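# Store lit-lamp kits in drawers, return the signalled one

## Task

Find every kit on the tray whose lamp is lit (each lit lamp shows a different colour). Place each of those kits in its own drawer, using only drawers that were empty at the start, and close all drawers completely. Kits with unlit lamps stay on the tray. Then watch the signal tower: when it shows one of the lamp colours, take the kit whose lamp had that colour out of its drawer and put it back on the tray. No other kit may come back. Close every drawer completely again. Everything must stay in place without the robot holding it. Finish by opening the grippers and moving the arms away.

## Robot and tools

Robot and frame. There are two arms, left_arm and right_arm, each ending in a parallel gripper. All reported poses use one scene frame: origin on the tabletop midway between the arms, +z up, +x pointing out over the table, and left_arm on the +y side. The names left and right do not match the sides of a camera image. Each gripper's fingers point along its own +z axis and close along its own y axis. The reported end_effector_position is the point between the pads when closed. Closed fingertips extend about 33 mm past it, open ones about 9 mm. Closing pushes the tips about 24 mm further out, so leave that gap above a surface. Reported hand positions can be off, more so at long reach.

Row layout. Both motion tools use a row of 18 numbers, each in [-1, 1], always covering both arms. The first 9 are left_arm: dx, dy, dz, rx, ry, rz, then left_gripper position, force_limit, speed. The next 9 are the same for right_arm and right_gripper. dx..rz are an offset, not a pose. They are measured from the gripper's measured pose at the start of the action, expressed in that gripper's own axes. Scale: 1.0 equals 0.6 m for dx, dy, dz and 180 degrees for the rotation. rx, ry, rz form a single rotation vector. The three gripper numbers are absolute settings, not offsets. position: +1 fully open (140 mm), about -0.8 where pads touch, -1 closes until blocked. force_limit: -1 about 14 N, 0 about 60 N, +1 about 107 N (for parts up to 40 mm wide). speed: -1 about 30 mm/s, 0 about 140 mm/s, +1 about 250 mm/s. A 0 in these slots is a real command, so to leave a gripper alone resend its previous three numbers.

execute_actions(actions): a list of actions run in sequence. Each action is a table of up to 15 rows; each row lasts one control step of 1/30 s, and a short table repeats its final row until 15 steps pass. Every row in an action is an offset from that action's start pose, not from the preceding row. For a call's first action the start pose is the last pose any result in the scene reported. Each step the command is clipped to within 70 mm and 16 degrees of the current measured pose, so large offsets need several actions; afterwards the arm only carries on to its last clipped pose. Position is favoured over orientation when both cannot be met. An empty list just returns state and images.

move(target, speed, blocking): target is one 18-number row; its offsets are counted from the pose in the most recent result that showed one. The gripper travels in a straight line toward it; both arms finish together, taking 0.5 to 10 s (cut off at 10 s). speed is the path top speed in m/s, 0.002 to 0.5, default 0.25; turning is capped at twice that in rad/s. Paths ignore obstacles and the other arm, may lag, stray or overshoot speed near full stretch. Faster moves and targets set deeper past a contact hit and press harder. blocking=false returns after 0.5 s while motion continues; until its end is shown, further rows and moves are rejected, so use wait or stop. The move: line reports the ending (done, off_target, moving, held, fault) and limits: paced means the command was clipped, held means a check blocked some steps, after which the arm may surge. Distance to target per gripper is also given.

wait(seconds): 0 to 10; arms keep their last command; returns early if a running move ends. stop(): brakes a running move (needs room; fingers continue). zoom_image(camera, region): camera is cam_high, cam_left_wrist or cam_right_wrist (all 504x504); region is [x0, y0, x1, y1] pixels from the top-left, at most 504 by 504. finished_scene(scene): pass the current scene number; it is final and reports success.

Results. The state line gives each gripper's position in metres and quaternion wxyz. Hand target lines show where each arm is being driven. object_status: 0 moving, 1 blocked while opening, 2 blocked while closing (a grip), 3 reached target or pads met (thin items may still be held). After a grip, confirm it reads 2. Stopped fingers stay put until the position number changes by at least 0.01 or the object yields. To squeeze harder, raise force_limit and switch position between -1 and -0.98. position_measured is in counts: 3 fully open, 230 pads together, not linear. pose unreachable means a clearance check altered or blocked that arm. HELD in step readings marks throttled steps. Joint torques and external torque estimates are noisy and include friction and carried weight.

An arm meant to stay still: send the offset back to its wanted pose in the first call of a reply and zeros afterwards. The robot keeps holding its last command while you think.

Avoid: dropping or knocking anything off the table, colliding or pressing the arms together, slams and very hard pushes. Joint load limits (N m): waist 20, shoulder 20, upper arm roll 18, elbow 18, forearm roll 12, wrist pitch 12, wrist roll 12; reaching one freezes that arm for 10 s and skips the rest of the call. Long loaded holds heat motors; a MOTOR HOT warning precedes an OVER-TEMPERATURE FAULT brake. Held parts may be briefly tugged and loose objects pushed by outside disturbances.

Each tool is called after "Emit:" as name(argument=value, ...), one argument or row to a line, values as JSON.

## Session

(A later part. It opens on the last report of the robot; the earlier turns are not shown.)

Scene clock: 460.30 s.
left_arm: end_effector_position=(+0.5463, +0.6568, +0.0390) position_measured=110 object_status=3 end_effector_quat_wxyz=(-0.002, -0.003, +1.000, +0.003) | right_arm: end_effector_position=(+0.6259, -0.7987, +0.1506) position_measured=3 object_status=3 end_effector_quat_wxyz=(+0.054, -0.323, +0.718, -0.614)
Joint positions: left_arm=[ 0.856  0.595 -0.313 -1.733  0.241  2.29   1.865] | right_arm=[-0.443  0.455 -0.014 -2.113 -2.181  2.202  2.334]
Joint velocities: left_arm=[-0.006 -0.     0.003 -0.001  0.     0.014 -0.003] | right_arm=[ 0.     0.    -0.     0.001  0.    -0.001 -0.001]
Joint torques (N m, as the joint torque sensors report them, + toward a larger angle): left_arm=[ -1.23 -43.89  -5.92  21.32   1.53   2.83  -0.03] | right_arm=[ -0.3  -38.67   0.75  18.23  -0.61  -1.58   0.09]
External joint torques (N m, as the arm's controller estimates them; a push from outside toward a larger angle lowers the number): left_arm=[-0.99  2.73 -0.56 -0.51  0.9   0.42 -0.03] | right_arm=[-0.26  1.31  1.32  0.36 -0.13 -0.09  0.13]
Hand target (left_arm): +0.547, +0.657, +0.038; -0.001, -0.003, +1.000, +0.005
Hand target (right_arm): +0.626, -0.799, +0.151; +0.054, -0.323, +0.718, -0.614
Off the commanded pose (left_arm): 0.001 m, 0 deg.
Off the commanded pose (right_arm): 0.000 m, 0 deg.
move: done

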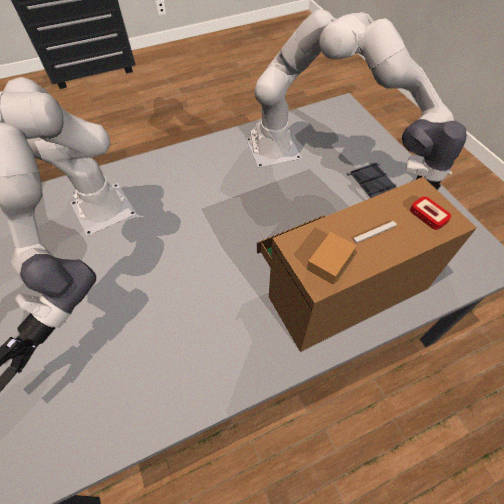

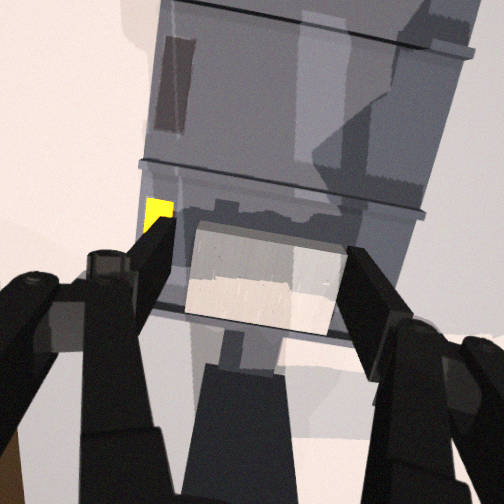

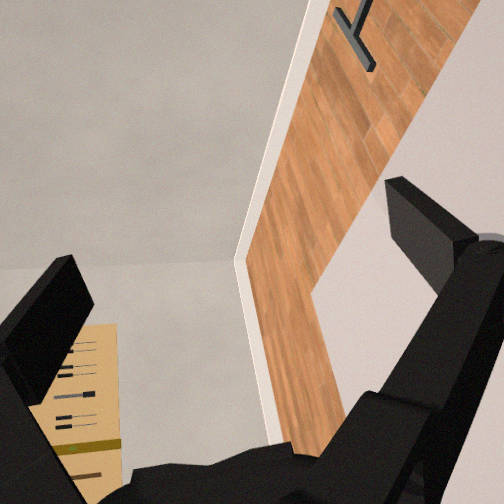

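Emit:
move(
  target=[-0.009,0,0,0,0,0,0.15,0,0,0,0,0,0,0,0,1,0,0],
  speed=0.03,
)

Emit:
move(
  target=[0,0,0,0,0,0,-1,0,-0.5,0,0,0,0,0,0,1,0,0],
)

Emit:
move(
  target=[0.01,0,-0.33,0,0,0,-1,0,-0.5,0,0,0,0,0,0,1,0,0],
  speed=0.15,
)

Emit:
move(
  target=[0,-0.83,0,0,0,0,-1,0,-0.5,0,0,0,0,0,0,1,0,0],
  speed=0.2,
)

Scene clock: 463.60 s.
left_arm: end_effector_position=(+0.5517, +0.6576, +0.0394) position_measured=110 object_status=3 end_effector_quat_wxyz=(-0.000, -0.003, +1.000, +0.003) | right_arm: end_effector_position=(+0.6259, -0.7987, +0.1506) position_measured=3 object_status=3 end_effector_quat_wxyz=(+0.054, -0.323, +0.718, -0.614)
Joint positions: left_arm=[ 0.851  0.607 -0.313 -1.713  0.241  2.284  1.864] | right_arm=[-0.443  0.455 -0.014 -2.113 -2.181  2.202  2.334]
Joint velocities: left_arm=[-0.001  0.001 -0.001  0.002  0.    -0.006  0.   ] | right_arm=[ 0.001 -0.001  0.001  0.     0.    -0.001  0.001]
Joint torques (N m, as the joint torque sensors report them, + toward a larger angle): left_arm=[ -1.42 -44.76  -4.95  22.64   0.92   1.82   0.03] | right_arm=[ -0.38 -38.63   0.48  18.33  -0.59  -1.57   0.08]
External joint torques (N m, as the arm's controller estimates them; a push from outside toward a larger angle lowers the number): left_arm=[-1.41  2.18  0.27  0.77  0.28 -0.59  0.03] | right_arm=[-0.47  1.38  0.94  0.48 -0.11 -0.1   0.12]
Hand target (left_arm): +0.552, +0.657, +0.039; -0.002, -0.003, +1.000, +0.003
Hand target (right_arm): +0.626, -0.799, +0.151; +0.054, -0.323, +0.718, -0.614
Off the commanded pose (left_arm): 0.001 m, 0 deg.
Off the commanded pose (right_arm): 0.000 m, 0 deg.
move: done

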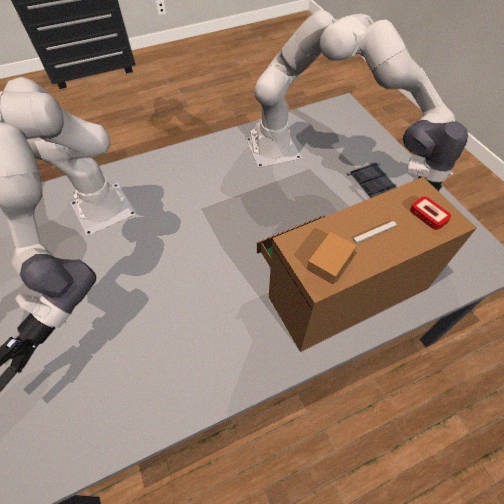

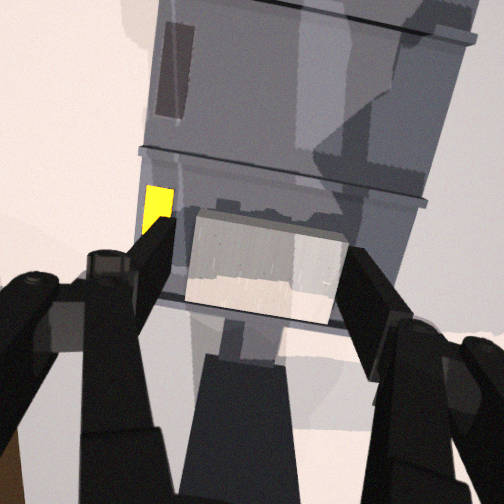

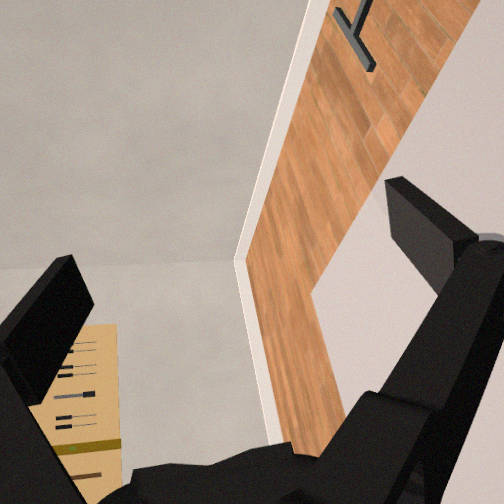

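Scene clock: 464.10 s.
left_arm: end_effector_position=(+0.5518, +0.6577, +0.0399) position_measured=133 object_status=2 end_effector_quat_wxyz=(+0.000, -0.003, +1.000, +0.003) | right_arm: end_effector_position=(+0.6259, -0.7987, +0.1506) position_measured=3 object_status=3 end_effector_quat_wxyz=(+0.054, -0.323, +0.718, -0.614)
Joint positions: left_arm=[ 0.851  0.606 -0.313 -1.713  0.241  2.284  1.864] | right_arm=[-0.443  0.455 -0.014 -2.113 -2.181  2.202  2.334]
Joint velocities: left_arm=[ 0.    -0.002 -0.    -0.001 -0.001 -0.     0.001] | right_arm=[-0.002  0.     0.001  0.    -0.     0.001  0.001]
Joint torques (N m, as the joint torque sensors report them, + toward a larger angle): left_arm=[  0.56 -44.44  -5.74  22.08   0.52   2.48   0.17] | right_arm=[ -0.43 -38.43   0.37  18.3   -0.59  -1.58   0.1 ]
External joint torques (N m, as the arm's controller estimates them; a push from outside toward a larger angle lowers the number): left_arm=[ 0.94  2.53 -0.23  0.23 -0.12  0.07  0.17] | right_arm=[-0.3   1.65  1.01  0.38 -0.11 -0.09  0.14]
Hand target (left_arm): +0.552, +0.658, +0.039; -0.000, -0.003, +1.000, +0.003
Hand target (right_arm): +0.626, -0.799, +0.151; +0.054, -0.323, +0.718, -0.614
Off the commanded pose (left_arm): 0.000 m, 0 deg.
Off the commanded pose (right_arm): 0.000 m, 0 deg.
move: done

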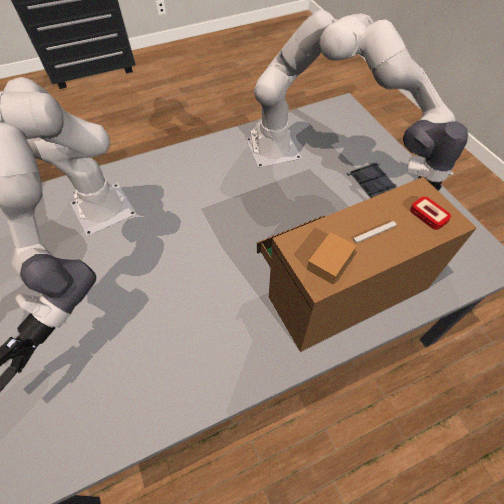

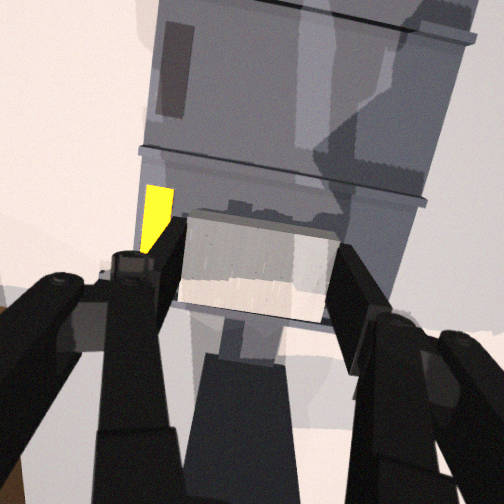

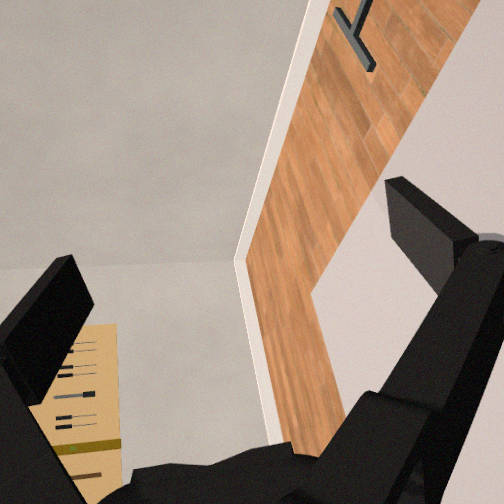

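Scene clock: 466.07 s.
left_arm: end_effector_position=(+0.5434, +0.6591, +0.2377) position_measured=133 object_status=2 end_effector_quat_wxyz=(-0.001, -0.006, +1.000, +0.007) | right_arm: end_effector_position=(+0.6259, -0.7987, +0.1506) position_measured=3 object_status=3 end_effector_quat_wxyz=(+0.054, -0.323, +0.718, -0.614)
Joint positions: left_arm=[ 0.883  0.372 -0.363 -1.544  0.151  1.894  1.92 ] | right_arm=[-0.443  0.455 -0.014 -2.113 -2.181  2.202  2.334]
Joint velocities: left_arm=[ 0.     0.002  0.001 -0.001  0.001 -0.011  0.004] | right_arm=[-0.001 -0.002  0.001  0.001 -0.001  0.     0.   ]
Joint torques (N m, as the joint torque sensors report them, + toward a larger angle): left_arm=[  0.82 -40.65  -4.52  25.01  -0.29   2.14   0.24] | right_arm=[ -0.62 -38.62   0.53  18.43  -0.6   -1.6    0.11]
External joint torques (N m, as the arm's controller estimates them; a push from outside toward a larger angle lowers the number): left_arm=[ 0.74  1.6  -0.91  0.97 -1.12 -0.27  0.24] | right_arm=[-0.57  1.35  1.11  0.58 -0.12 -0.12  0.15]
Hand target (left_arm): +0.543, +0.659, +0.238; -0.001, -0.005, +1.000, +0.005
Hand target (right_arm): +0.626, -0.799, +0.151; +0.054, -0.323, +0.718, -0.614
Off the commanded pose (left_arm): 0.004 m, 1 deg.
Off the commanded pose (right_arm): 0.000 m, 0 deg.
move: off_target (left_arm)

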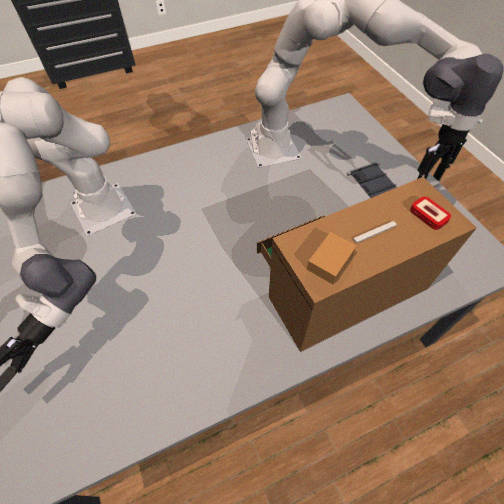

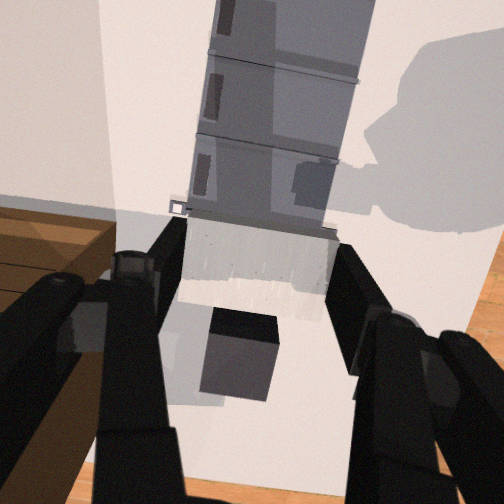

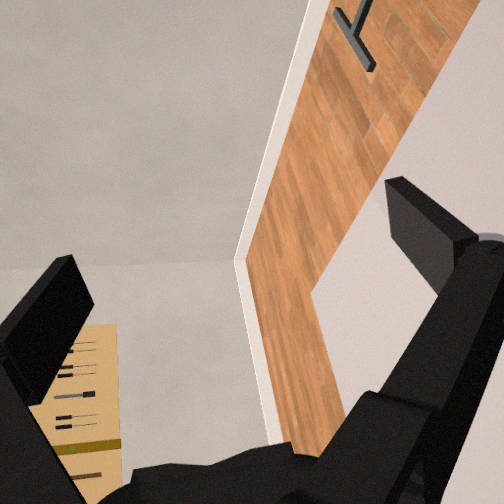

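Scene clock: 469.37 s.
left_arm: end_effector_position=(+0.5493, +0.1596, +0.2339) position_measured=133 object_status=2 end_effector_quat_wxyz=(+0.002, +0.000, +1.000, +0.007) | right_arm: end_effector_position=(+0.6259, -0.7987, +0.1506) position_measured=3 object_status=3 end_effector_quat_wxyz=(+0.054, -0.323, +0.718, -0.614)
Joint positions: left_arm=[ 0.266  0.308 -0.536 -1.671  0.181  1.932  1.124] | right_arm=[-0.443  0.455 -0.014 -2.113 -2.181  2.202  2.334]
Joint velocities: left_arm=[-0.005  0.001  0.005  0.002  0.001 -0.004 -0.034] | right_arm=[ 0.001 -0.001 -0.001  0.001 -0.    -0.001  0.002]
Joint torques (N m, as the joint torque sensors report them, + toward a larger angle): left_arm=[ -1.08 -36.16  -4.07  25.7    1.67   2.14  -0.09] | right_arm=[ -0.21 -38.38   0.68  18.37  -0.6   -1.55   0.07]
External joint torques (N m, as the arm's controller estimates them; a push from outside toward a larger angle lowers the number): left_arm=[-1.23  1.94  0.49  1.69  0.89 -0.29 -0.09] | right_arm=[-0.18  1.67  1.25  0.46 -0.12 -0.06  0.11]
Hand target (left_arm): +0.550, +0.160, +0.235; +0.003, -0.006, +1.000, +0.008
Hand target (right_arm): +0.626, -0.799, +0.151; +0.054, -0.323, +0.718, -0.614
Off the commanded pose (left_arm): 0.004 m, 1 deg.
Off the commanded pose (right_arm): 0.000 m, 0 deg.
move: off_target (left_arm)

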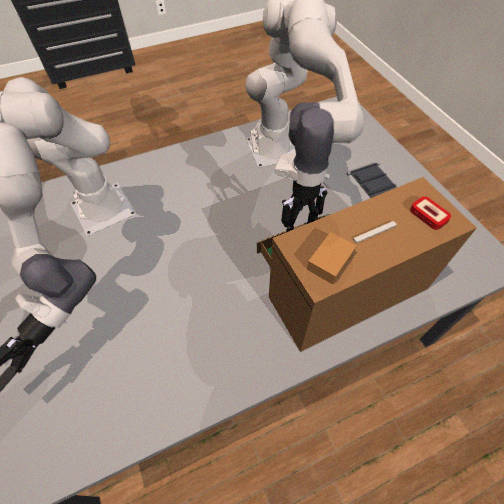

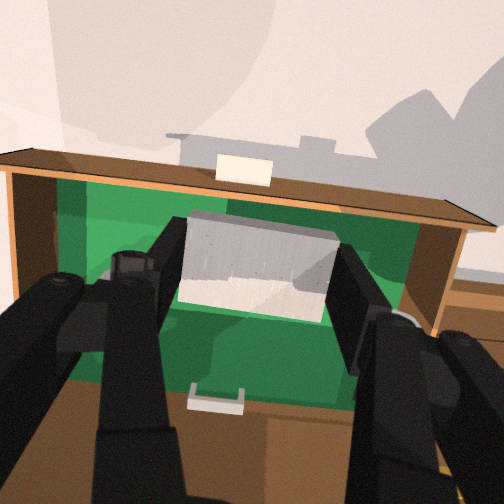

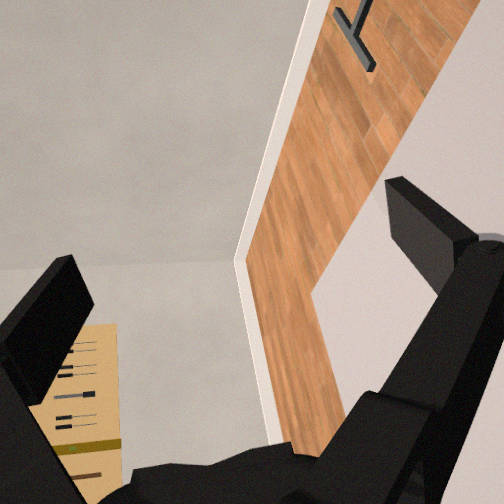

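Emit:
move(
  target=[-0.012,-0.015,0.078,0,0,0,-1,0,-0.5,0,0,0,0,0,0,1,0,0],
  speed=0.04,
)

Scene clock: 471.83 s.
left_arm: end_effector_position=(+0.5555, +0.1507, +0.1875) position_measured=133 object_status=2 end_effector_quat_wxyz=(-0.000, +0.002, +1.000, +0.005) | right_arm: end_effector_position=(+0.6259, -0.7987, +0.1506) position_measured=3 object_status=3 end_effector_quat_wxyz=(+0.054, -0.323, +0.718, -0.614)
Joint positions: left_arm=[ 0.25   0.378 -0.53  -1.699  0.218  2.015  1.096] | right_arm=[-0.443  0.455 -0.014 -2.113 -2.181  2.202  2.334]
Joint velocities: left_arm=[-0.001 -0.001  0.    -0.002  0.005  0.014 -0.01 ] | right_arm=[ 0.001 -0.001  0.002 -0.     0.001  0.     0.   ]
Joint torques (N m, as the joint torque sensors report them, + toward a larger angle): left_arm=[ -0.92 -38.26  -5.52  22.42   1.68   2.86  -0.02] | right_arm=[ -0.53 -38.73   0.33  18.49  -0.58  -1.61   0.09]
External joint torques (N m, as the arm's controller estimates them; a push from outside toward a larger angle lowers the number): left_arm=[-0.78  1.8   0.3  -1.16  0.95  0.45 -0.02] | right_arm=[-0.54  1.16  0.85  0.69 -0.11 -0.13  0.13]
Hand target (left_arm): +0.557, +0.150, +0.187; +0.002, +0.001, +1.000, +0.006
Hand target (right_arm): +0.626, -0.799, +0.151; +0.054, -0.323, +0.718, -0.614
Off the commanded pose (left_arm): 0.001 m, 0 deg.
Off the commanded pose (right_arm): 0.000 m, 0 deg.
move: done

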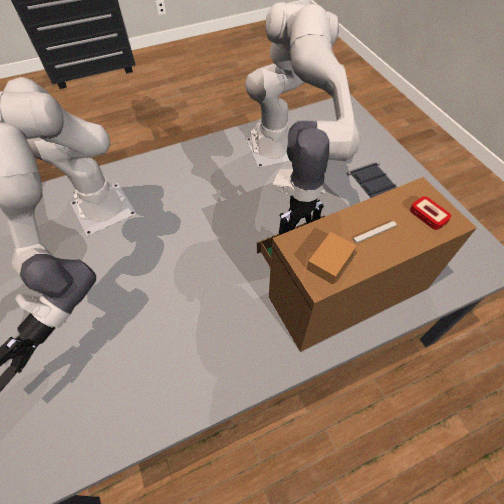

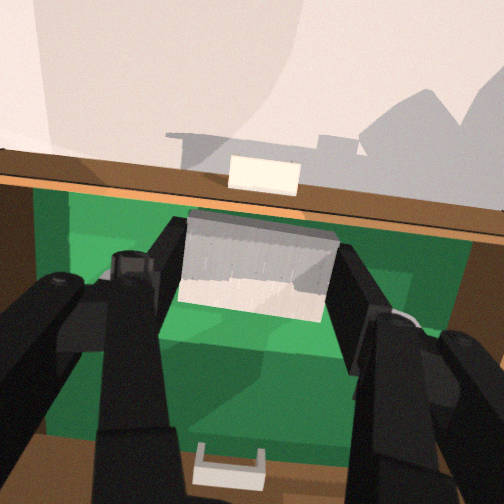

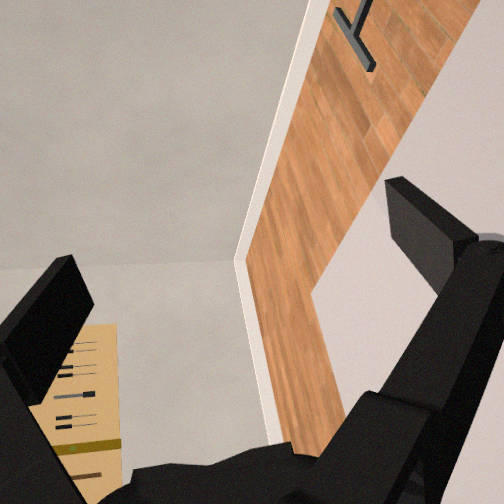

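Emit:
move(
  target=[0,0,0.01,0,0,0,-1,0,-0.5,0,0,0,0,0,0,1,0,0],
  speed=0.02,
)

Emit:
move(
  target=[0,0,0,0,0,0,0.1,0,0,0,0,0,0,0,0,1,0,0],
)

Emit:
move(
  target=[0,0,-0.09,0,0,0,0.1,0,0,0,0,0,0,0,0,1,0,0],
  speed=0.15,
)

Emit:
move(
  target=[0.14,0.07,-0.01,0,-0.17,0,-0.9,0,0,0,0,0,0,0,0,1,0,0],
)

Emit:
move(
  target=[0.052,0,0.088,0,0,0,-0.9,0,0,0,0,0,0,0,0,1,0,0],
  speed=0.12,
)

Scene clock: 476.10 s.
left_arm: end_effector_position=(+0.5546, +0.1500, +0.1825) position_measured=133 object_status=2 end_effector_quat_wxyz=(-0.002, +0.002, +1.000, +0.004) | right_arm: end_effector_position=(+0.6259, -0.7987, +0.1506) position_measured=3 object_status=3 end_effector_quat_wxyz=(+0.054, -0.323, +0.718, -0.614)
Joint positions: left_arm=[ 0.25   0.383 -0.53  -1.705  0.219  2.023  1.093] | right_arm=[-0.443  0.455 -0.014 -2.113 -2.181  2.202  2.334]
Joint velocities: left_arm=[ 0.    -0.    -0.    -0.    -0.001  0.006 -0.001] | right_arm=[-0.001 -0.     0.001 -0.001  0.     0.    -0.001]
Joint torques (N m, as the joint torque sensors report them, + toward a larger angle): left_arm=[ -0.59 -38.26  -5.98  22.05   1.46   2.99   0.2 ] | right_arm=[ -0.56 -38.72   0.66  18.47  -0.58  -1.58   0.06]
External joint torques (N m, as the arm's controller estimates them; a push from outside toward a larger angle lowers the number): left_arm=[-0.76  1.98 -0.31 -1.66  0.73  0.57  0.2 ] | right_arm=[-0.52  1.19  1.23  0.65 -0.1  -0.1   0.1 ]
Hand target (left_arm): +0.555, +0.151, +0.182; -0.000, +0.002, +1.000, +0.005
Hand target (right_arm): +0.626, -0.799, +0.151; +0.054, -0.323, +0.718, -0.614
Off the commanded pose (left_arm): 0.002 m, 0 deg.
Off the commanded pose (right_arm): 0.000 m, 0 deg.
move: done

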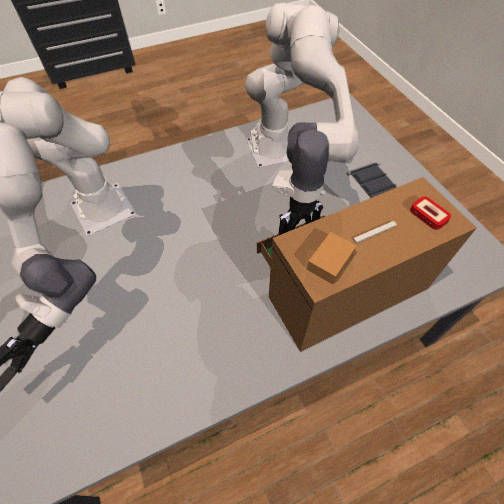

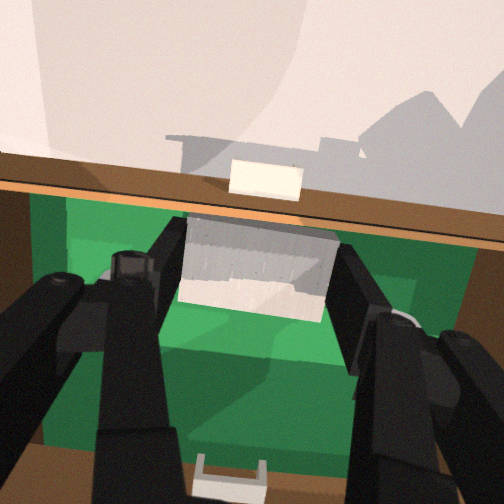

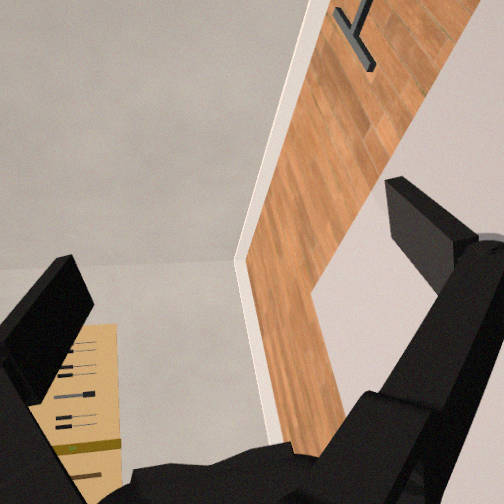

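Scene clock: 476.60 s.
left_arm: end_effector_position=(+0.5546, +0.1500, +0.1825) position_measured=117 object_status=3 end_effector_quat_wxyz=(-0.002, +0.002, +1.000, +0.004) | right_arm: end_effector_position=(+0.6259, -0.7987, +0.1506) position_measured=3 object_status=3 end_effector_quat_wxyz=(+0.054, -0.323, +0.718, -0.614)
Joint positions: left_arm=[ 0.25   0.383 -0.53  -1.705  0.219  2.023  1.093] | right_arm=[-0.443  0.455 -0.014 -2.113 -2.181  2.202  2.334]
Joint velocities: left_arm=[ 0.     0.    -0.    -0.001 -0.    -0.    -0.001] | right_arm=[-0.001 -0.002 -0.     0.    -0.001 -0.001  0.001]
Joint torques (N m, as the joint torque sensors report them, + toward a larger angle): left_arm=[  0.4  -39.6   -6.35  23.12   0.64   2.34   0.02] | right_arm=[ -0.67 -38.6    0.63  18.29  -0.62  -1.57   0.08]
External joint torques (N m, as the arm's controller estimates them; a push from outside toward a larger angle lowers the number): left_arm=[ 0.43  0.42 -0.57 -0.36 -0.07 -0.06  0.02] | right_arm=[-0.58  1.57  1.25  0.31 -0.14 -0.06  0.12]
Hand target (left_arm): +0.555, +0.150, +0.182; -0.002, +0.002, +1.000, +0.004
Hand target (right_arm): +0.626, -0.799, +0.151; +0.054, -0.323, +0.718, -0.614
Off the commanded pose (left_arm): 0.000 m, 0 deg.
Off the commanded pose (right_arm): 0.000 m, 0 deg.
move: done

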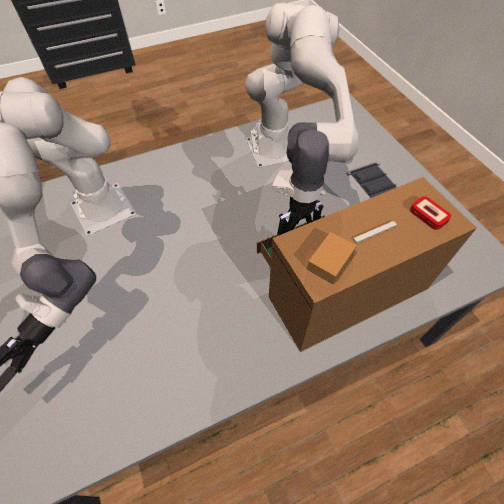

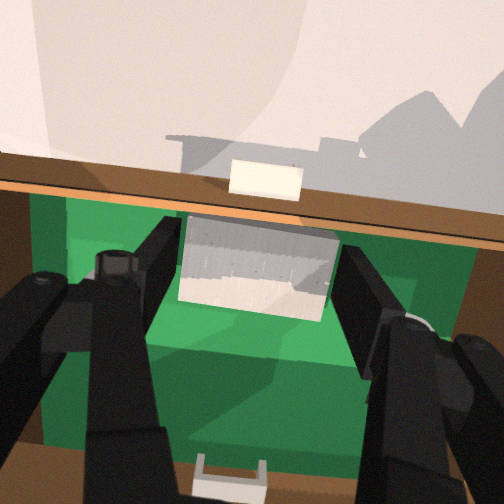

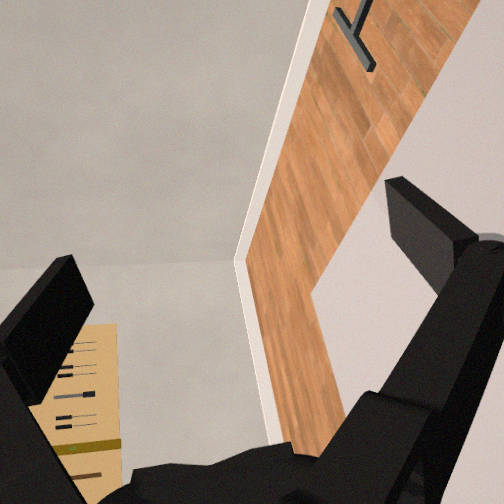

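Scene clock: 477.60 s.
left_arm: end_effector_position=(+0.5556, +0.1507, +0.2364) position_measured=117 object_status=3 end_effector_quat_wxyz=(+0.001, -0.000, +1.000, +0.006) | right_arm: end_effector_position=(+0.6259, -0.7987, +0.1506) position_measured=3 object_status=3 end_effector_quat_wxyz=(+0.054, -0.323, +0.718, -0.614)
Joint positions: left_arm=[ 0.25   0.342 -0.539 -1.62   0.196  1.907  1.106] | right_arm=[-0.443  0.455 -0.014 -2.113 -2.181  2.202  2.334]
Joint velocities: left_arm=[-0.002 -0.002 -0.002  0.001 -0.    -0.012  0.003] | right_arm=[ 0.001  0.     0.    -0.     0.    -0.    -0.002]
Joint torques (N m, as the joint torque sensors report them, + toward a larger angle): left_arm=[  1.39 -37.96  -6.14  25.15  -0.48   2.05   0.25] | right_arm=[ -0.51 -38.34   0.68  18.46  -0.54  -1.58   0.07]
External joint torques (N m, as the arm's controller estimates them; a push from outside toward a larger angle lowers the number): left_arm=[ 1.69  1.55 -0.69  1.11 -1.24 -0.39  0.25] | right_arm=[-0.53  1.51  1.19  0.69 -0.07 -0.11  0.11]
Hand target (left_arm): +0.555, +0.151, +0.237; -0.002, +0.001, +1.000, +0.005
Hand target (right_arm): +0.626, -0.799, +0.151; +0.054, -0.323, +0.718, -0.614
Off the commanded pose (left_arm): 0.001 m, 0 deg.
Off the commanded pose (right_arm): 0.000 m, 0 deg.
move: done

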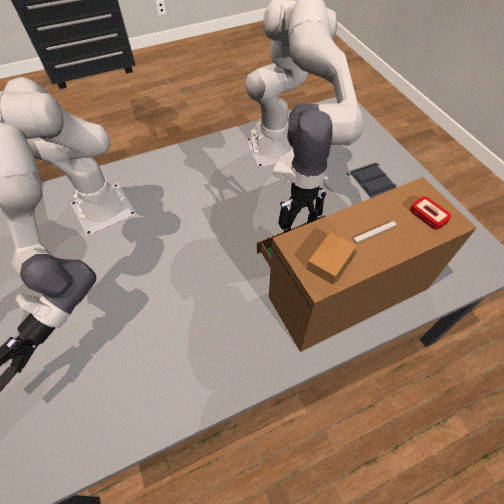

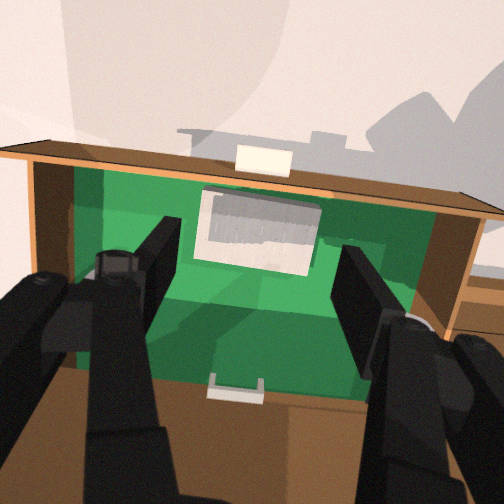

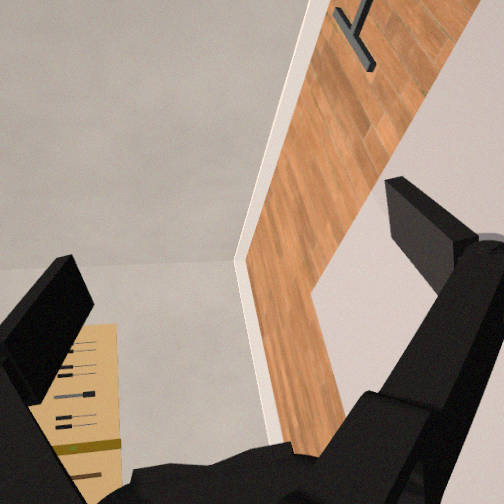

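Scene clock: 479.50 s.
left_arm: end_effector_position=(+0.4708, +0.1884, +0.2412) position_measured=233 object_status=3 end_effector_quat_wxyz=(+0.261, +0.008, +0.965, +0.007) | right_arm: end_effector_position=(+0.6259, -0.7987, +0.1506) position_measured=3 object_status=3 end_effector_quat_wxyz=(+0.054, -0.323, +0.718, -0.614)
Joint positions: left_arm=[ 0.266 -0.364 -0.526 -2.575  0.08   2.742  1.113] | right_arm=[-0.443  0.455 -0.014 -2.113 -2.181  2.202  2.334]
Joint velocities: left_arm=[-0.003  0.001  0.001 -0.001  0.     0.012 -0.003] | right_arm=[ 0.001 -0.001  0.001 -0.001  0.     0.    -0.001]
Joint torques (N m, as the joint torque sensors report them, + toward a larger angle): left_arm=[  0.93 -16.3    3.66  21.31  -0.41   3.55  -0.14] | right_arm=[ -0.52 -38.62   0.46  18.58  -0.56  -1.55   0.05]
External joint torques (N m, as the arm's controller estimates them; a push from outside toward a larger angle lowers the number): left_arm=[ 0.98 -0.58 -0.84 -1.66 -0.7   0.37 -0.13] | right_arm=[-0.66  1.32  0.87  0.75 -0.08 -0.09  0.09]
Hand target (left_arm): +0.471, +0.188, +0.241; +0.262, +0.005, +0.965, +0.005
Hand target (right_arm): +0.626, -0.799, +0.151; +0.054, -0.323, +0.718, -0.614
Off the commanded pose (left_arm): 0.005 m, 1 deg.
Off the commanded pose (right_arm): 0.000 m, 0 deg.
move: off_target (left_arm)

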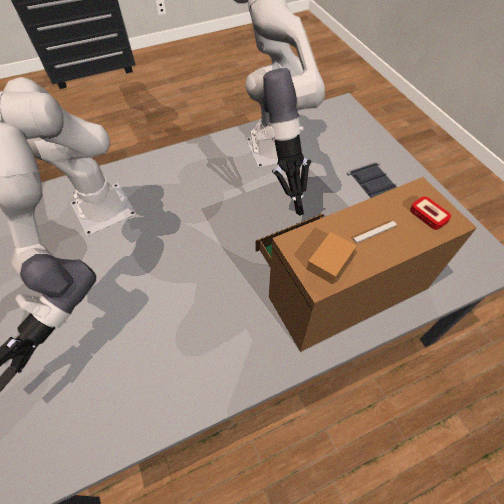

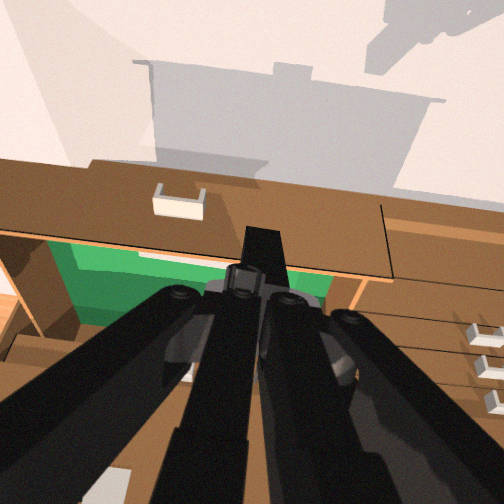

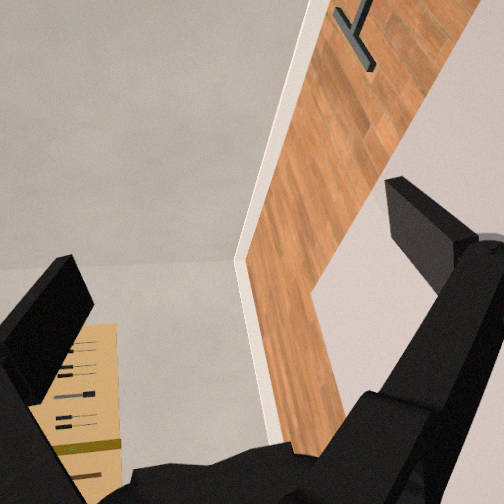

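Scene clock: 480.60 s.
left_arm: end_effector_position=(+0.4700, +0.1877, +0.1789) position_measured=233 object_status=3 end_effector_quat_wxyz=(+0.258, +0.014, +0.966, +0.007) | right_arm: end_effector_position=(+0.6259, -0.7987, +0.1506) position_measured=3 object_status=3 end_effector_quat_wxyz=(+0.054, -0.323, +0.718, -0.614)
Joint positions: left_arm=[ 0.441 -0.255 -0.693 -2.636  0.195  2.916  1.011] | right_arm=[-0.443  0.455 -0.014 -2.113 -2.181  2.202  2.334]
Joint velocities: left_arm=[ 0.027 -0.002 -0.029  0.001 -0.001  0.016 -0.03 ] | right_arm=[ 0.001  0.    -0.001  0.001  0.001 -0.    -0.001]
Joint torques (N m, as the joint torque sensors report them, + toward a larger angle): left_arm=[  1.57 -16.5    3.19  20.21   0.01   3.46  -0.14] | right_arm=[ -0.68 -38.27   0.6   18.49  -0.59  -1.6    0.07]
External joint torques (N m, as the arm's controller estimates them; a push from outside toward a larger angle lowers the number): left_arm=[ 1.53 -0.96 -1.   -1.05  0.08  0.35 -0.13] | right_arm=[-0.58  1.64  1.23  0.66 -0.11 -0.11  0.11]
Hand target (left_arm): +0.471, +0.188, +0.180; +0.261, +0.009, +0.965, +0.005
Hand target (right_arm): +0.626, -0.799, +0.151; +0.054, -0.323, +0.718, -0.614
Off the commanded pose (left_arm): 0.002 m, 1 deg.
Off the commanded pose (right_arm): 0.000 m, 0 deg.
move: done

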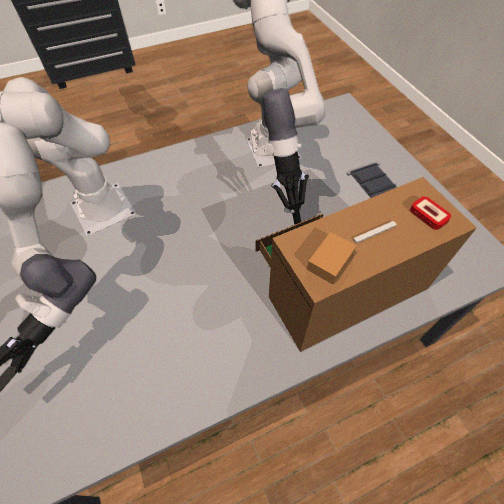

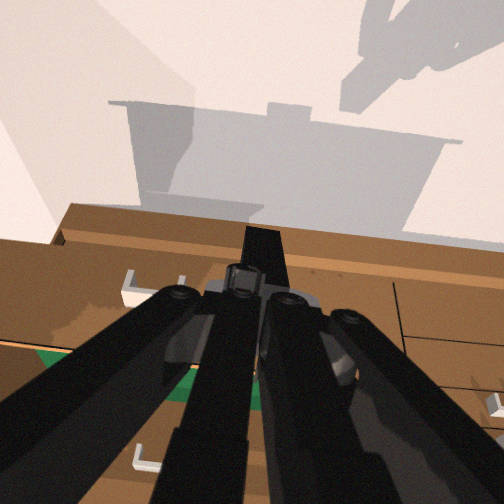

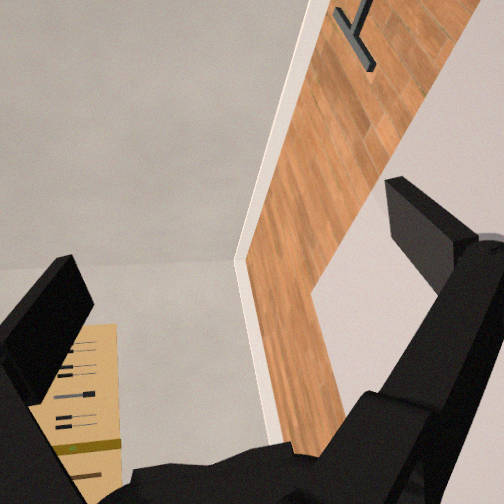

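Emit:
move(
  target=[-0.009,0.01,-0.016,0,0,0,-0.9,0,0,0,0,0,0,0,0,1,0,0],
  speed=0.08,
)

Emit:
move(
  target=[-0.205,0.008,0.118,0,0,0,-0.9,0,0,0,0,0,0,0,0,1,0,0],
  speed=0.08,
)

Scene clock: 482.90 s.
left_arm: end_effector_position=(+0.4709, +0.1935, +0.1900) position_measured=233 object_status=3 end_effector_quat_wxyz=(+0.260, +0.009, +0.965, +0.005) | right_arm: end_effector_position=(+0.6259, -0.7987, +0.1506) position_measured=3 object_status=3 end_effector_quat_wxyz=(+0.054, -0.323, +0.718, -0.614)
Joint positions: left_arm=[ 0.379 -0.277 -0.622 -2.636  0.17   2.894  1.037] | right_arm=[-0.443  0.455 -0.014 -2.113 -2.181  2.202  2.334]
Joint velocities: left_arm=[-0.031  0.     0.035  0.001 -0.    -0.018  0.03 ] | right_arm=[ 0.001 -0.    -0.002  0.     0.001 -0.    -0.   ]
Joint torques (N m, as the joint torque sensors report them, + toward a larger angle): left_arm=[ -1.7  -16.48   4.83  21.07  -0.53   2.68   0.21] | right_arm=[ -0.63 -38.75   0.6   18.42  -0.58  -1.56   0.06]
External joint torques (N m, as the arm's controller estimates them; a push from outside toward a larger angle lowers the number): left_arm=[-1.64 -0.31  0.91 -0.53 -0.56 -0.46  0.22] | right_arm=[-0.6   1.24  1.17  0.52 -0.1  -0.07  0.1 ]
Hand target (left_arm): +0.470, +0.194, +0.190; +0.259, +0.014, +0.966, +0.007
Hand target (right_arm): +0.626, -0.799, +0.151; +0.054, -0.323, +0.718, -0.614
Off the commanded pose (left_arm): 0.001 m, 1 deg.
Off the commanded pose (right_arm): 0.000 m, 0 deg.
move: done

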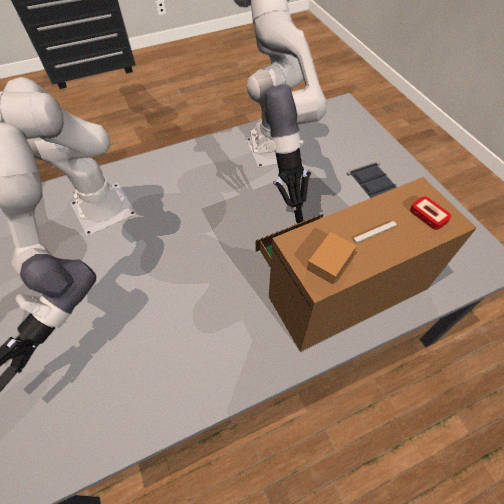

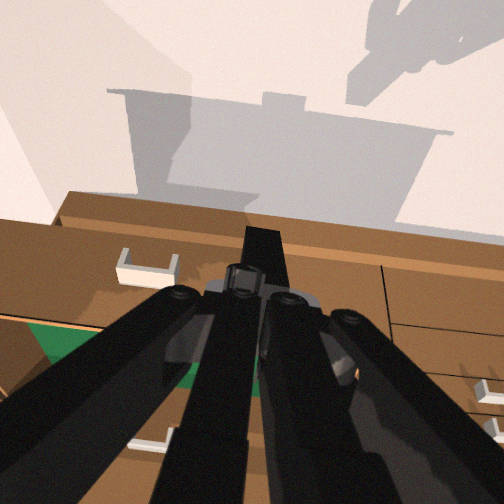

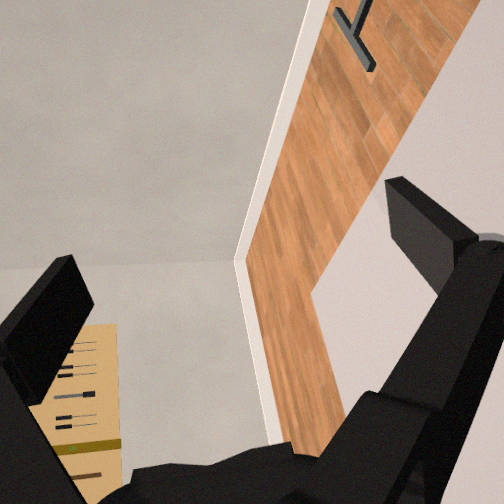

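Scene clock: 485.00 s.
left_arm: end_effector_position=(+0.6090, +0.1976, +0.1919) position_measured=233 object_status=3 end_effector_quat_wxyz=(+0.260, +0.014, +0.966, +0.008) | right_arm: end_effector_position=(+0.6259, -0.7987, +0.1506) position_measured=3 object_status=3 end_effector_quat_wxyz=(+0.054, -0.323, +0.718, -0.614)
Joint positions: left_arm=[ 0.542  0.174 -0.679 -2.173  0.657  2.752  0.807] | right_arm=[-0.443  0.455 -0.014 -2.113 -2.181  2.202  2.334]
Joint velocities: left_arm=[-0.014  0.003  0.003  0.012  0.021 -0.026 -0.045] | right_arm=[-0.001 -0.001 -0.001  0.     0.     0.001  0.001]
Joint torques (N m, as the joint torque sensors report them, + toward a larger angle): left_arm=[  0.86 -24.05   0.07  26.78   1.36   4.58   0.02] | right_arm=[ -0.37 -38.58   0.55  18.31  -0.59  -1.56   0.04]
External joint torques (N m, as the arm's controller estimates them; a push from outside toward a larger angle lowers the number): left_arm=[0.81 5.11 3.5  4.01 1.35 1.65 0.04] | right_arm=[-0.37  1.44  1.09  0.39 -0.11 -0.07  0.08]
Hand target (left_arm): +0.614, +0.199, +0.193; +0.263, +0.006, +0.965, +0.004
Hand target (right_arm): +0.626, -0.799, +0.151; +0.054, -0.323, +0.718, -0.614
Off the commanded pose (left_arm): 0.004 m, 1 deg.
Off the commanded pose (right_arm): 0.000 m, 0 deg.
move: off_target (left_arm)

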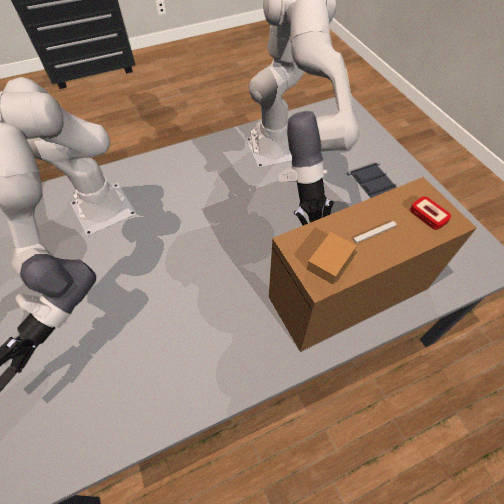

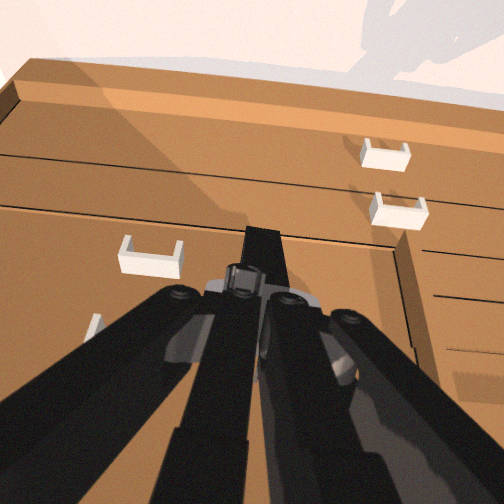

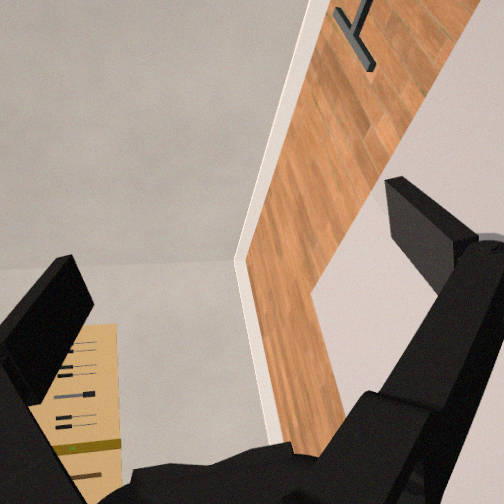

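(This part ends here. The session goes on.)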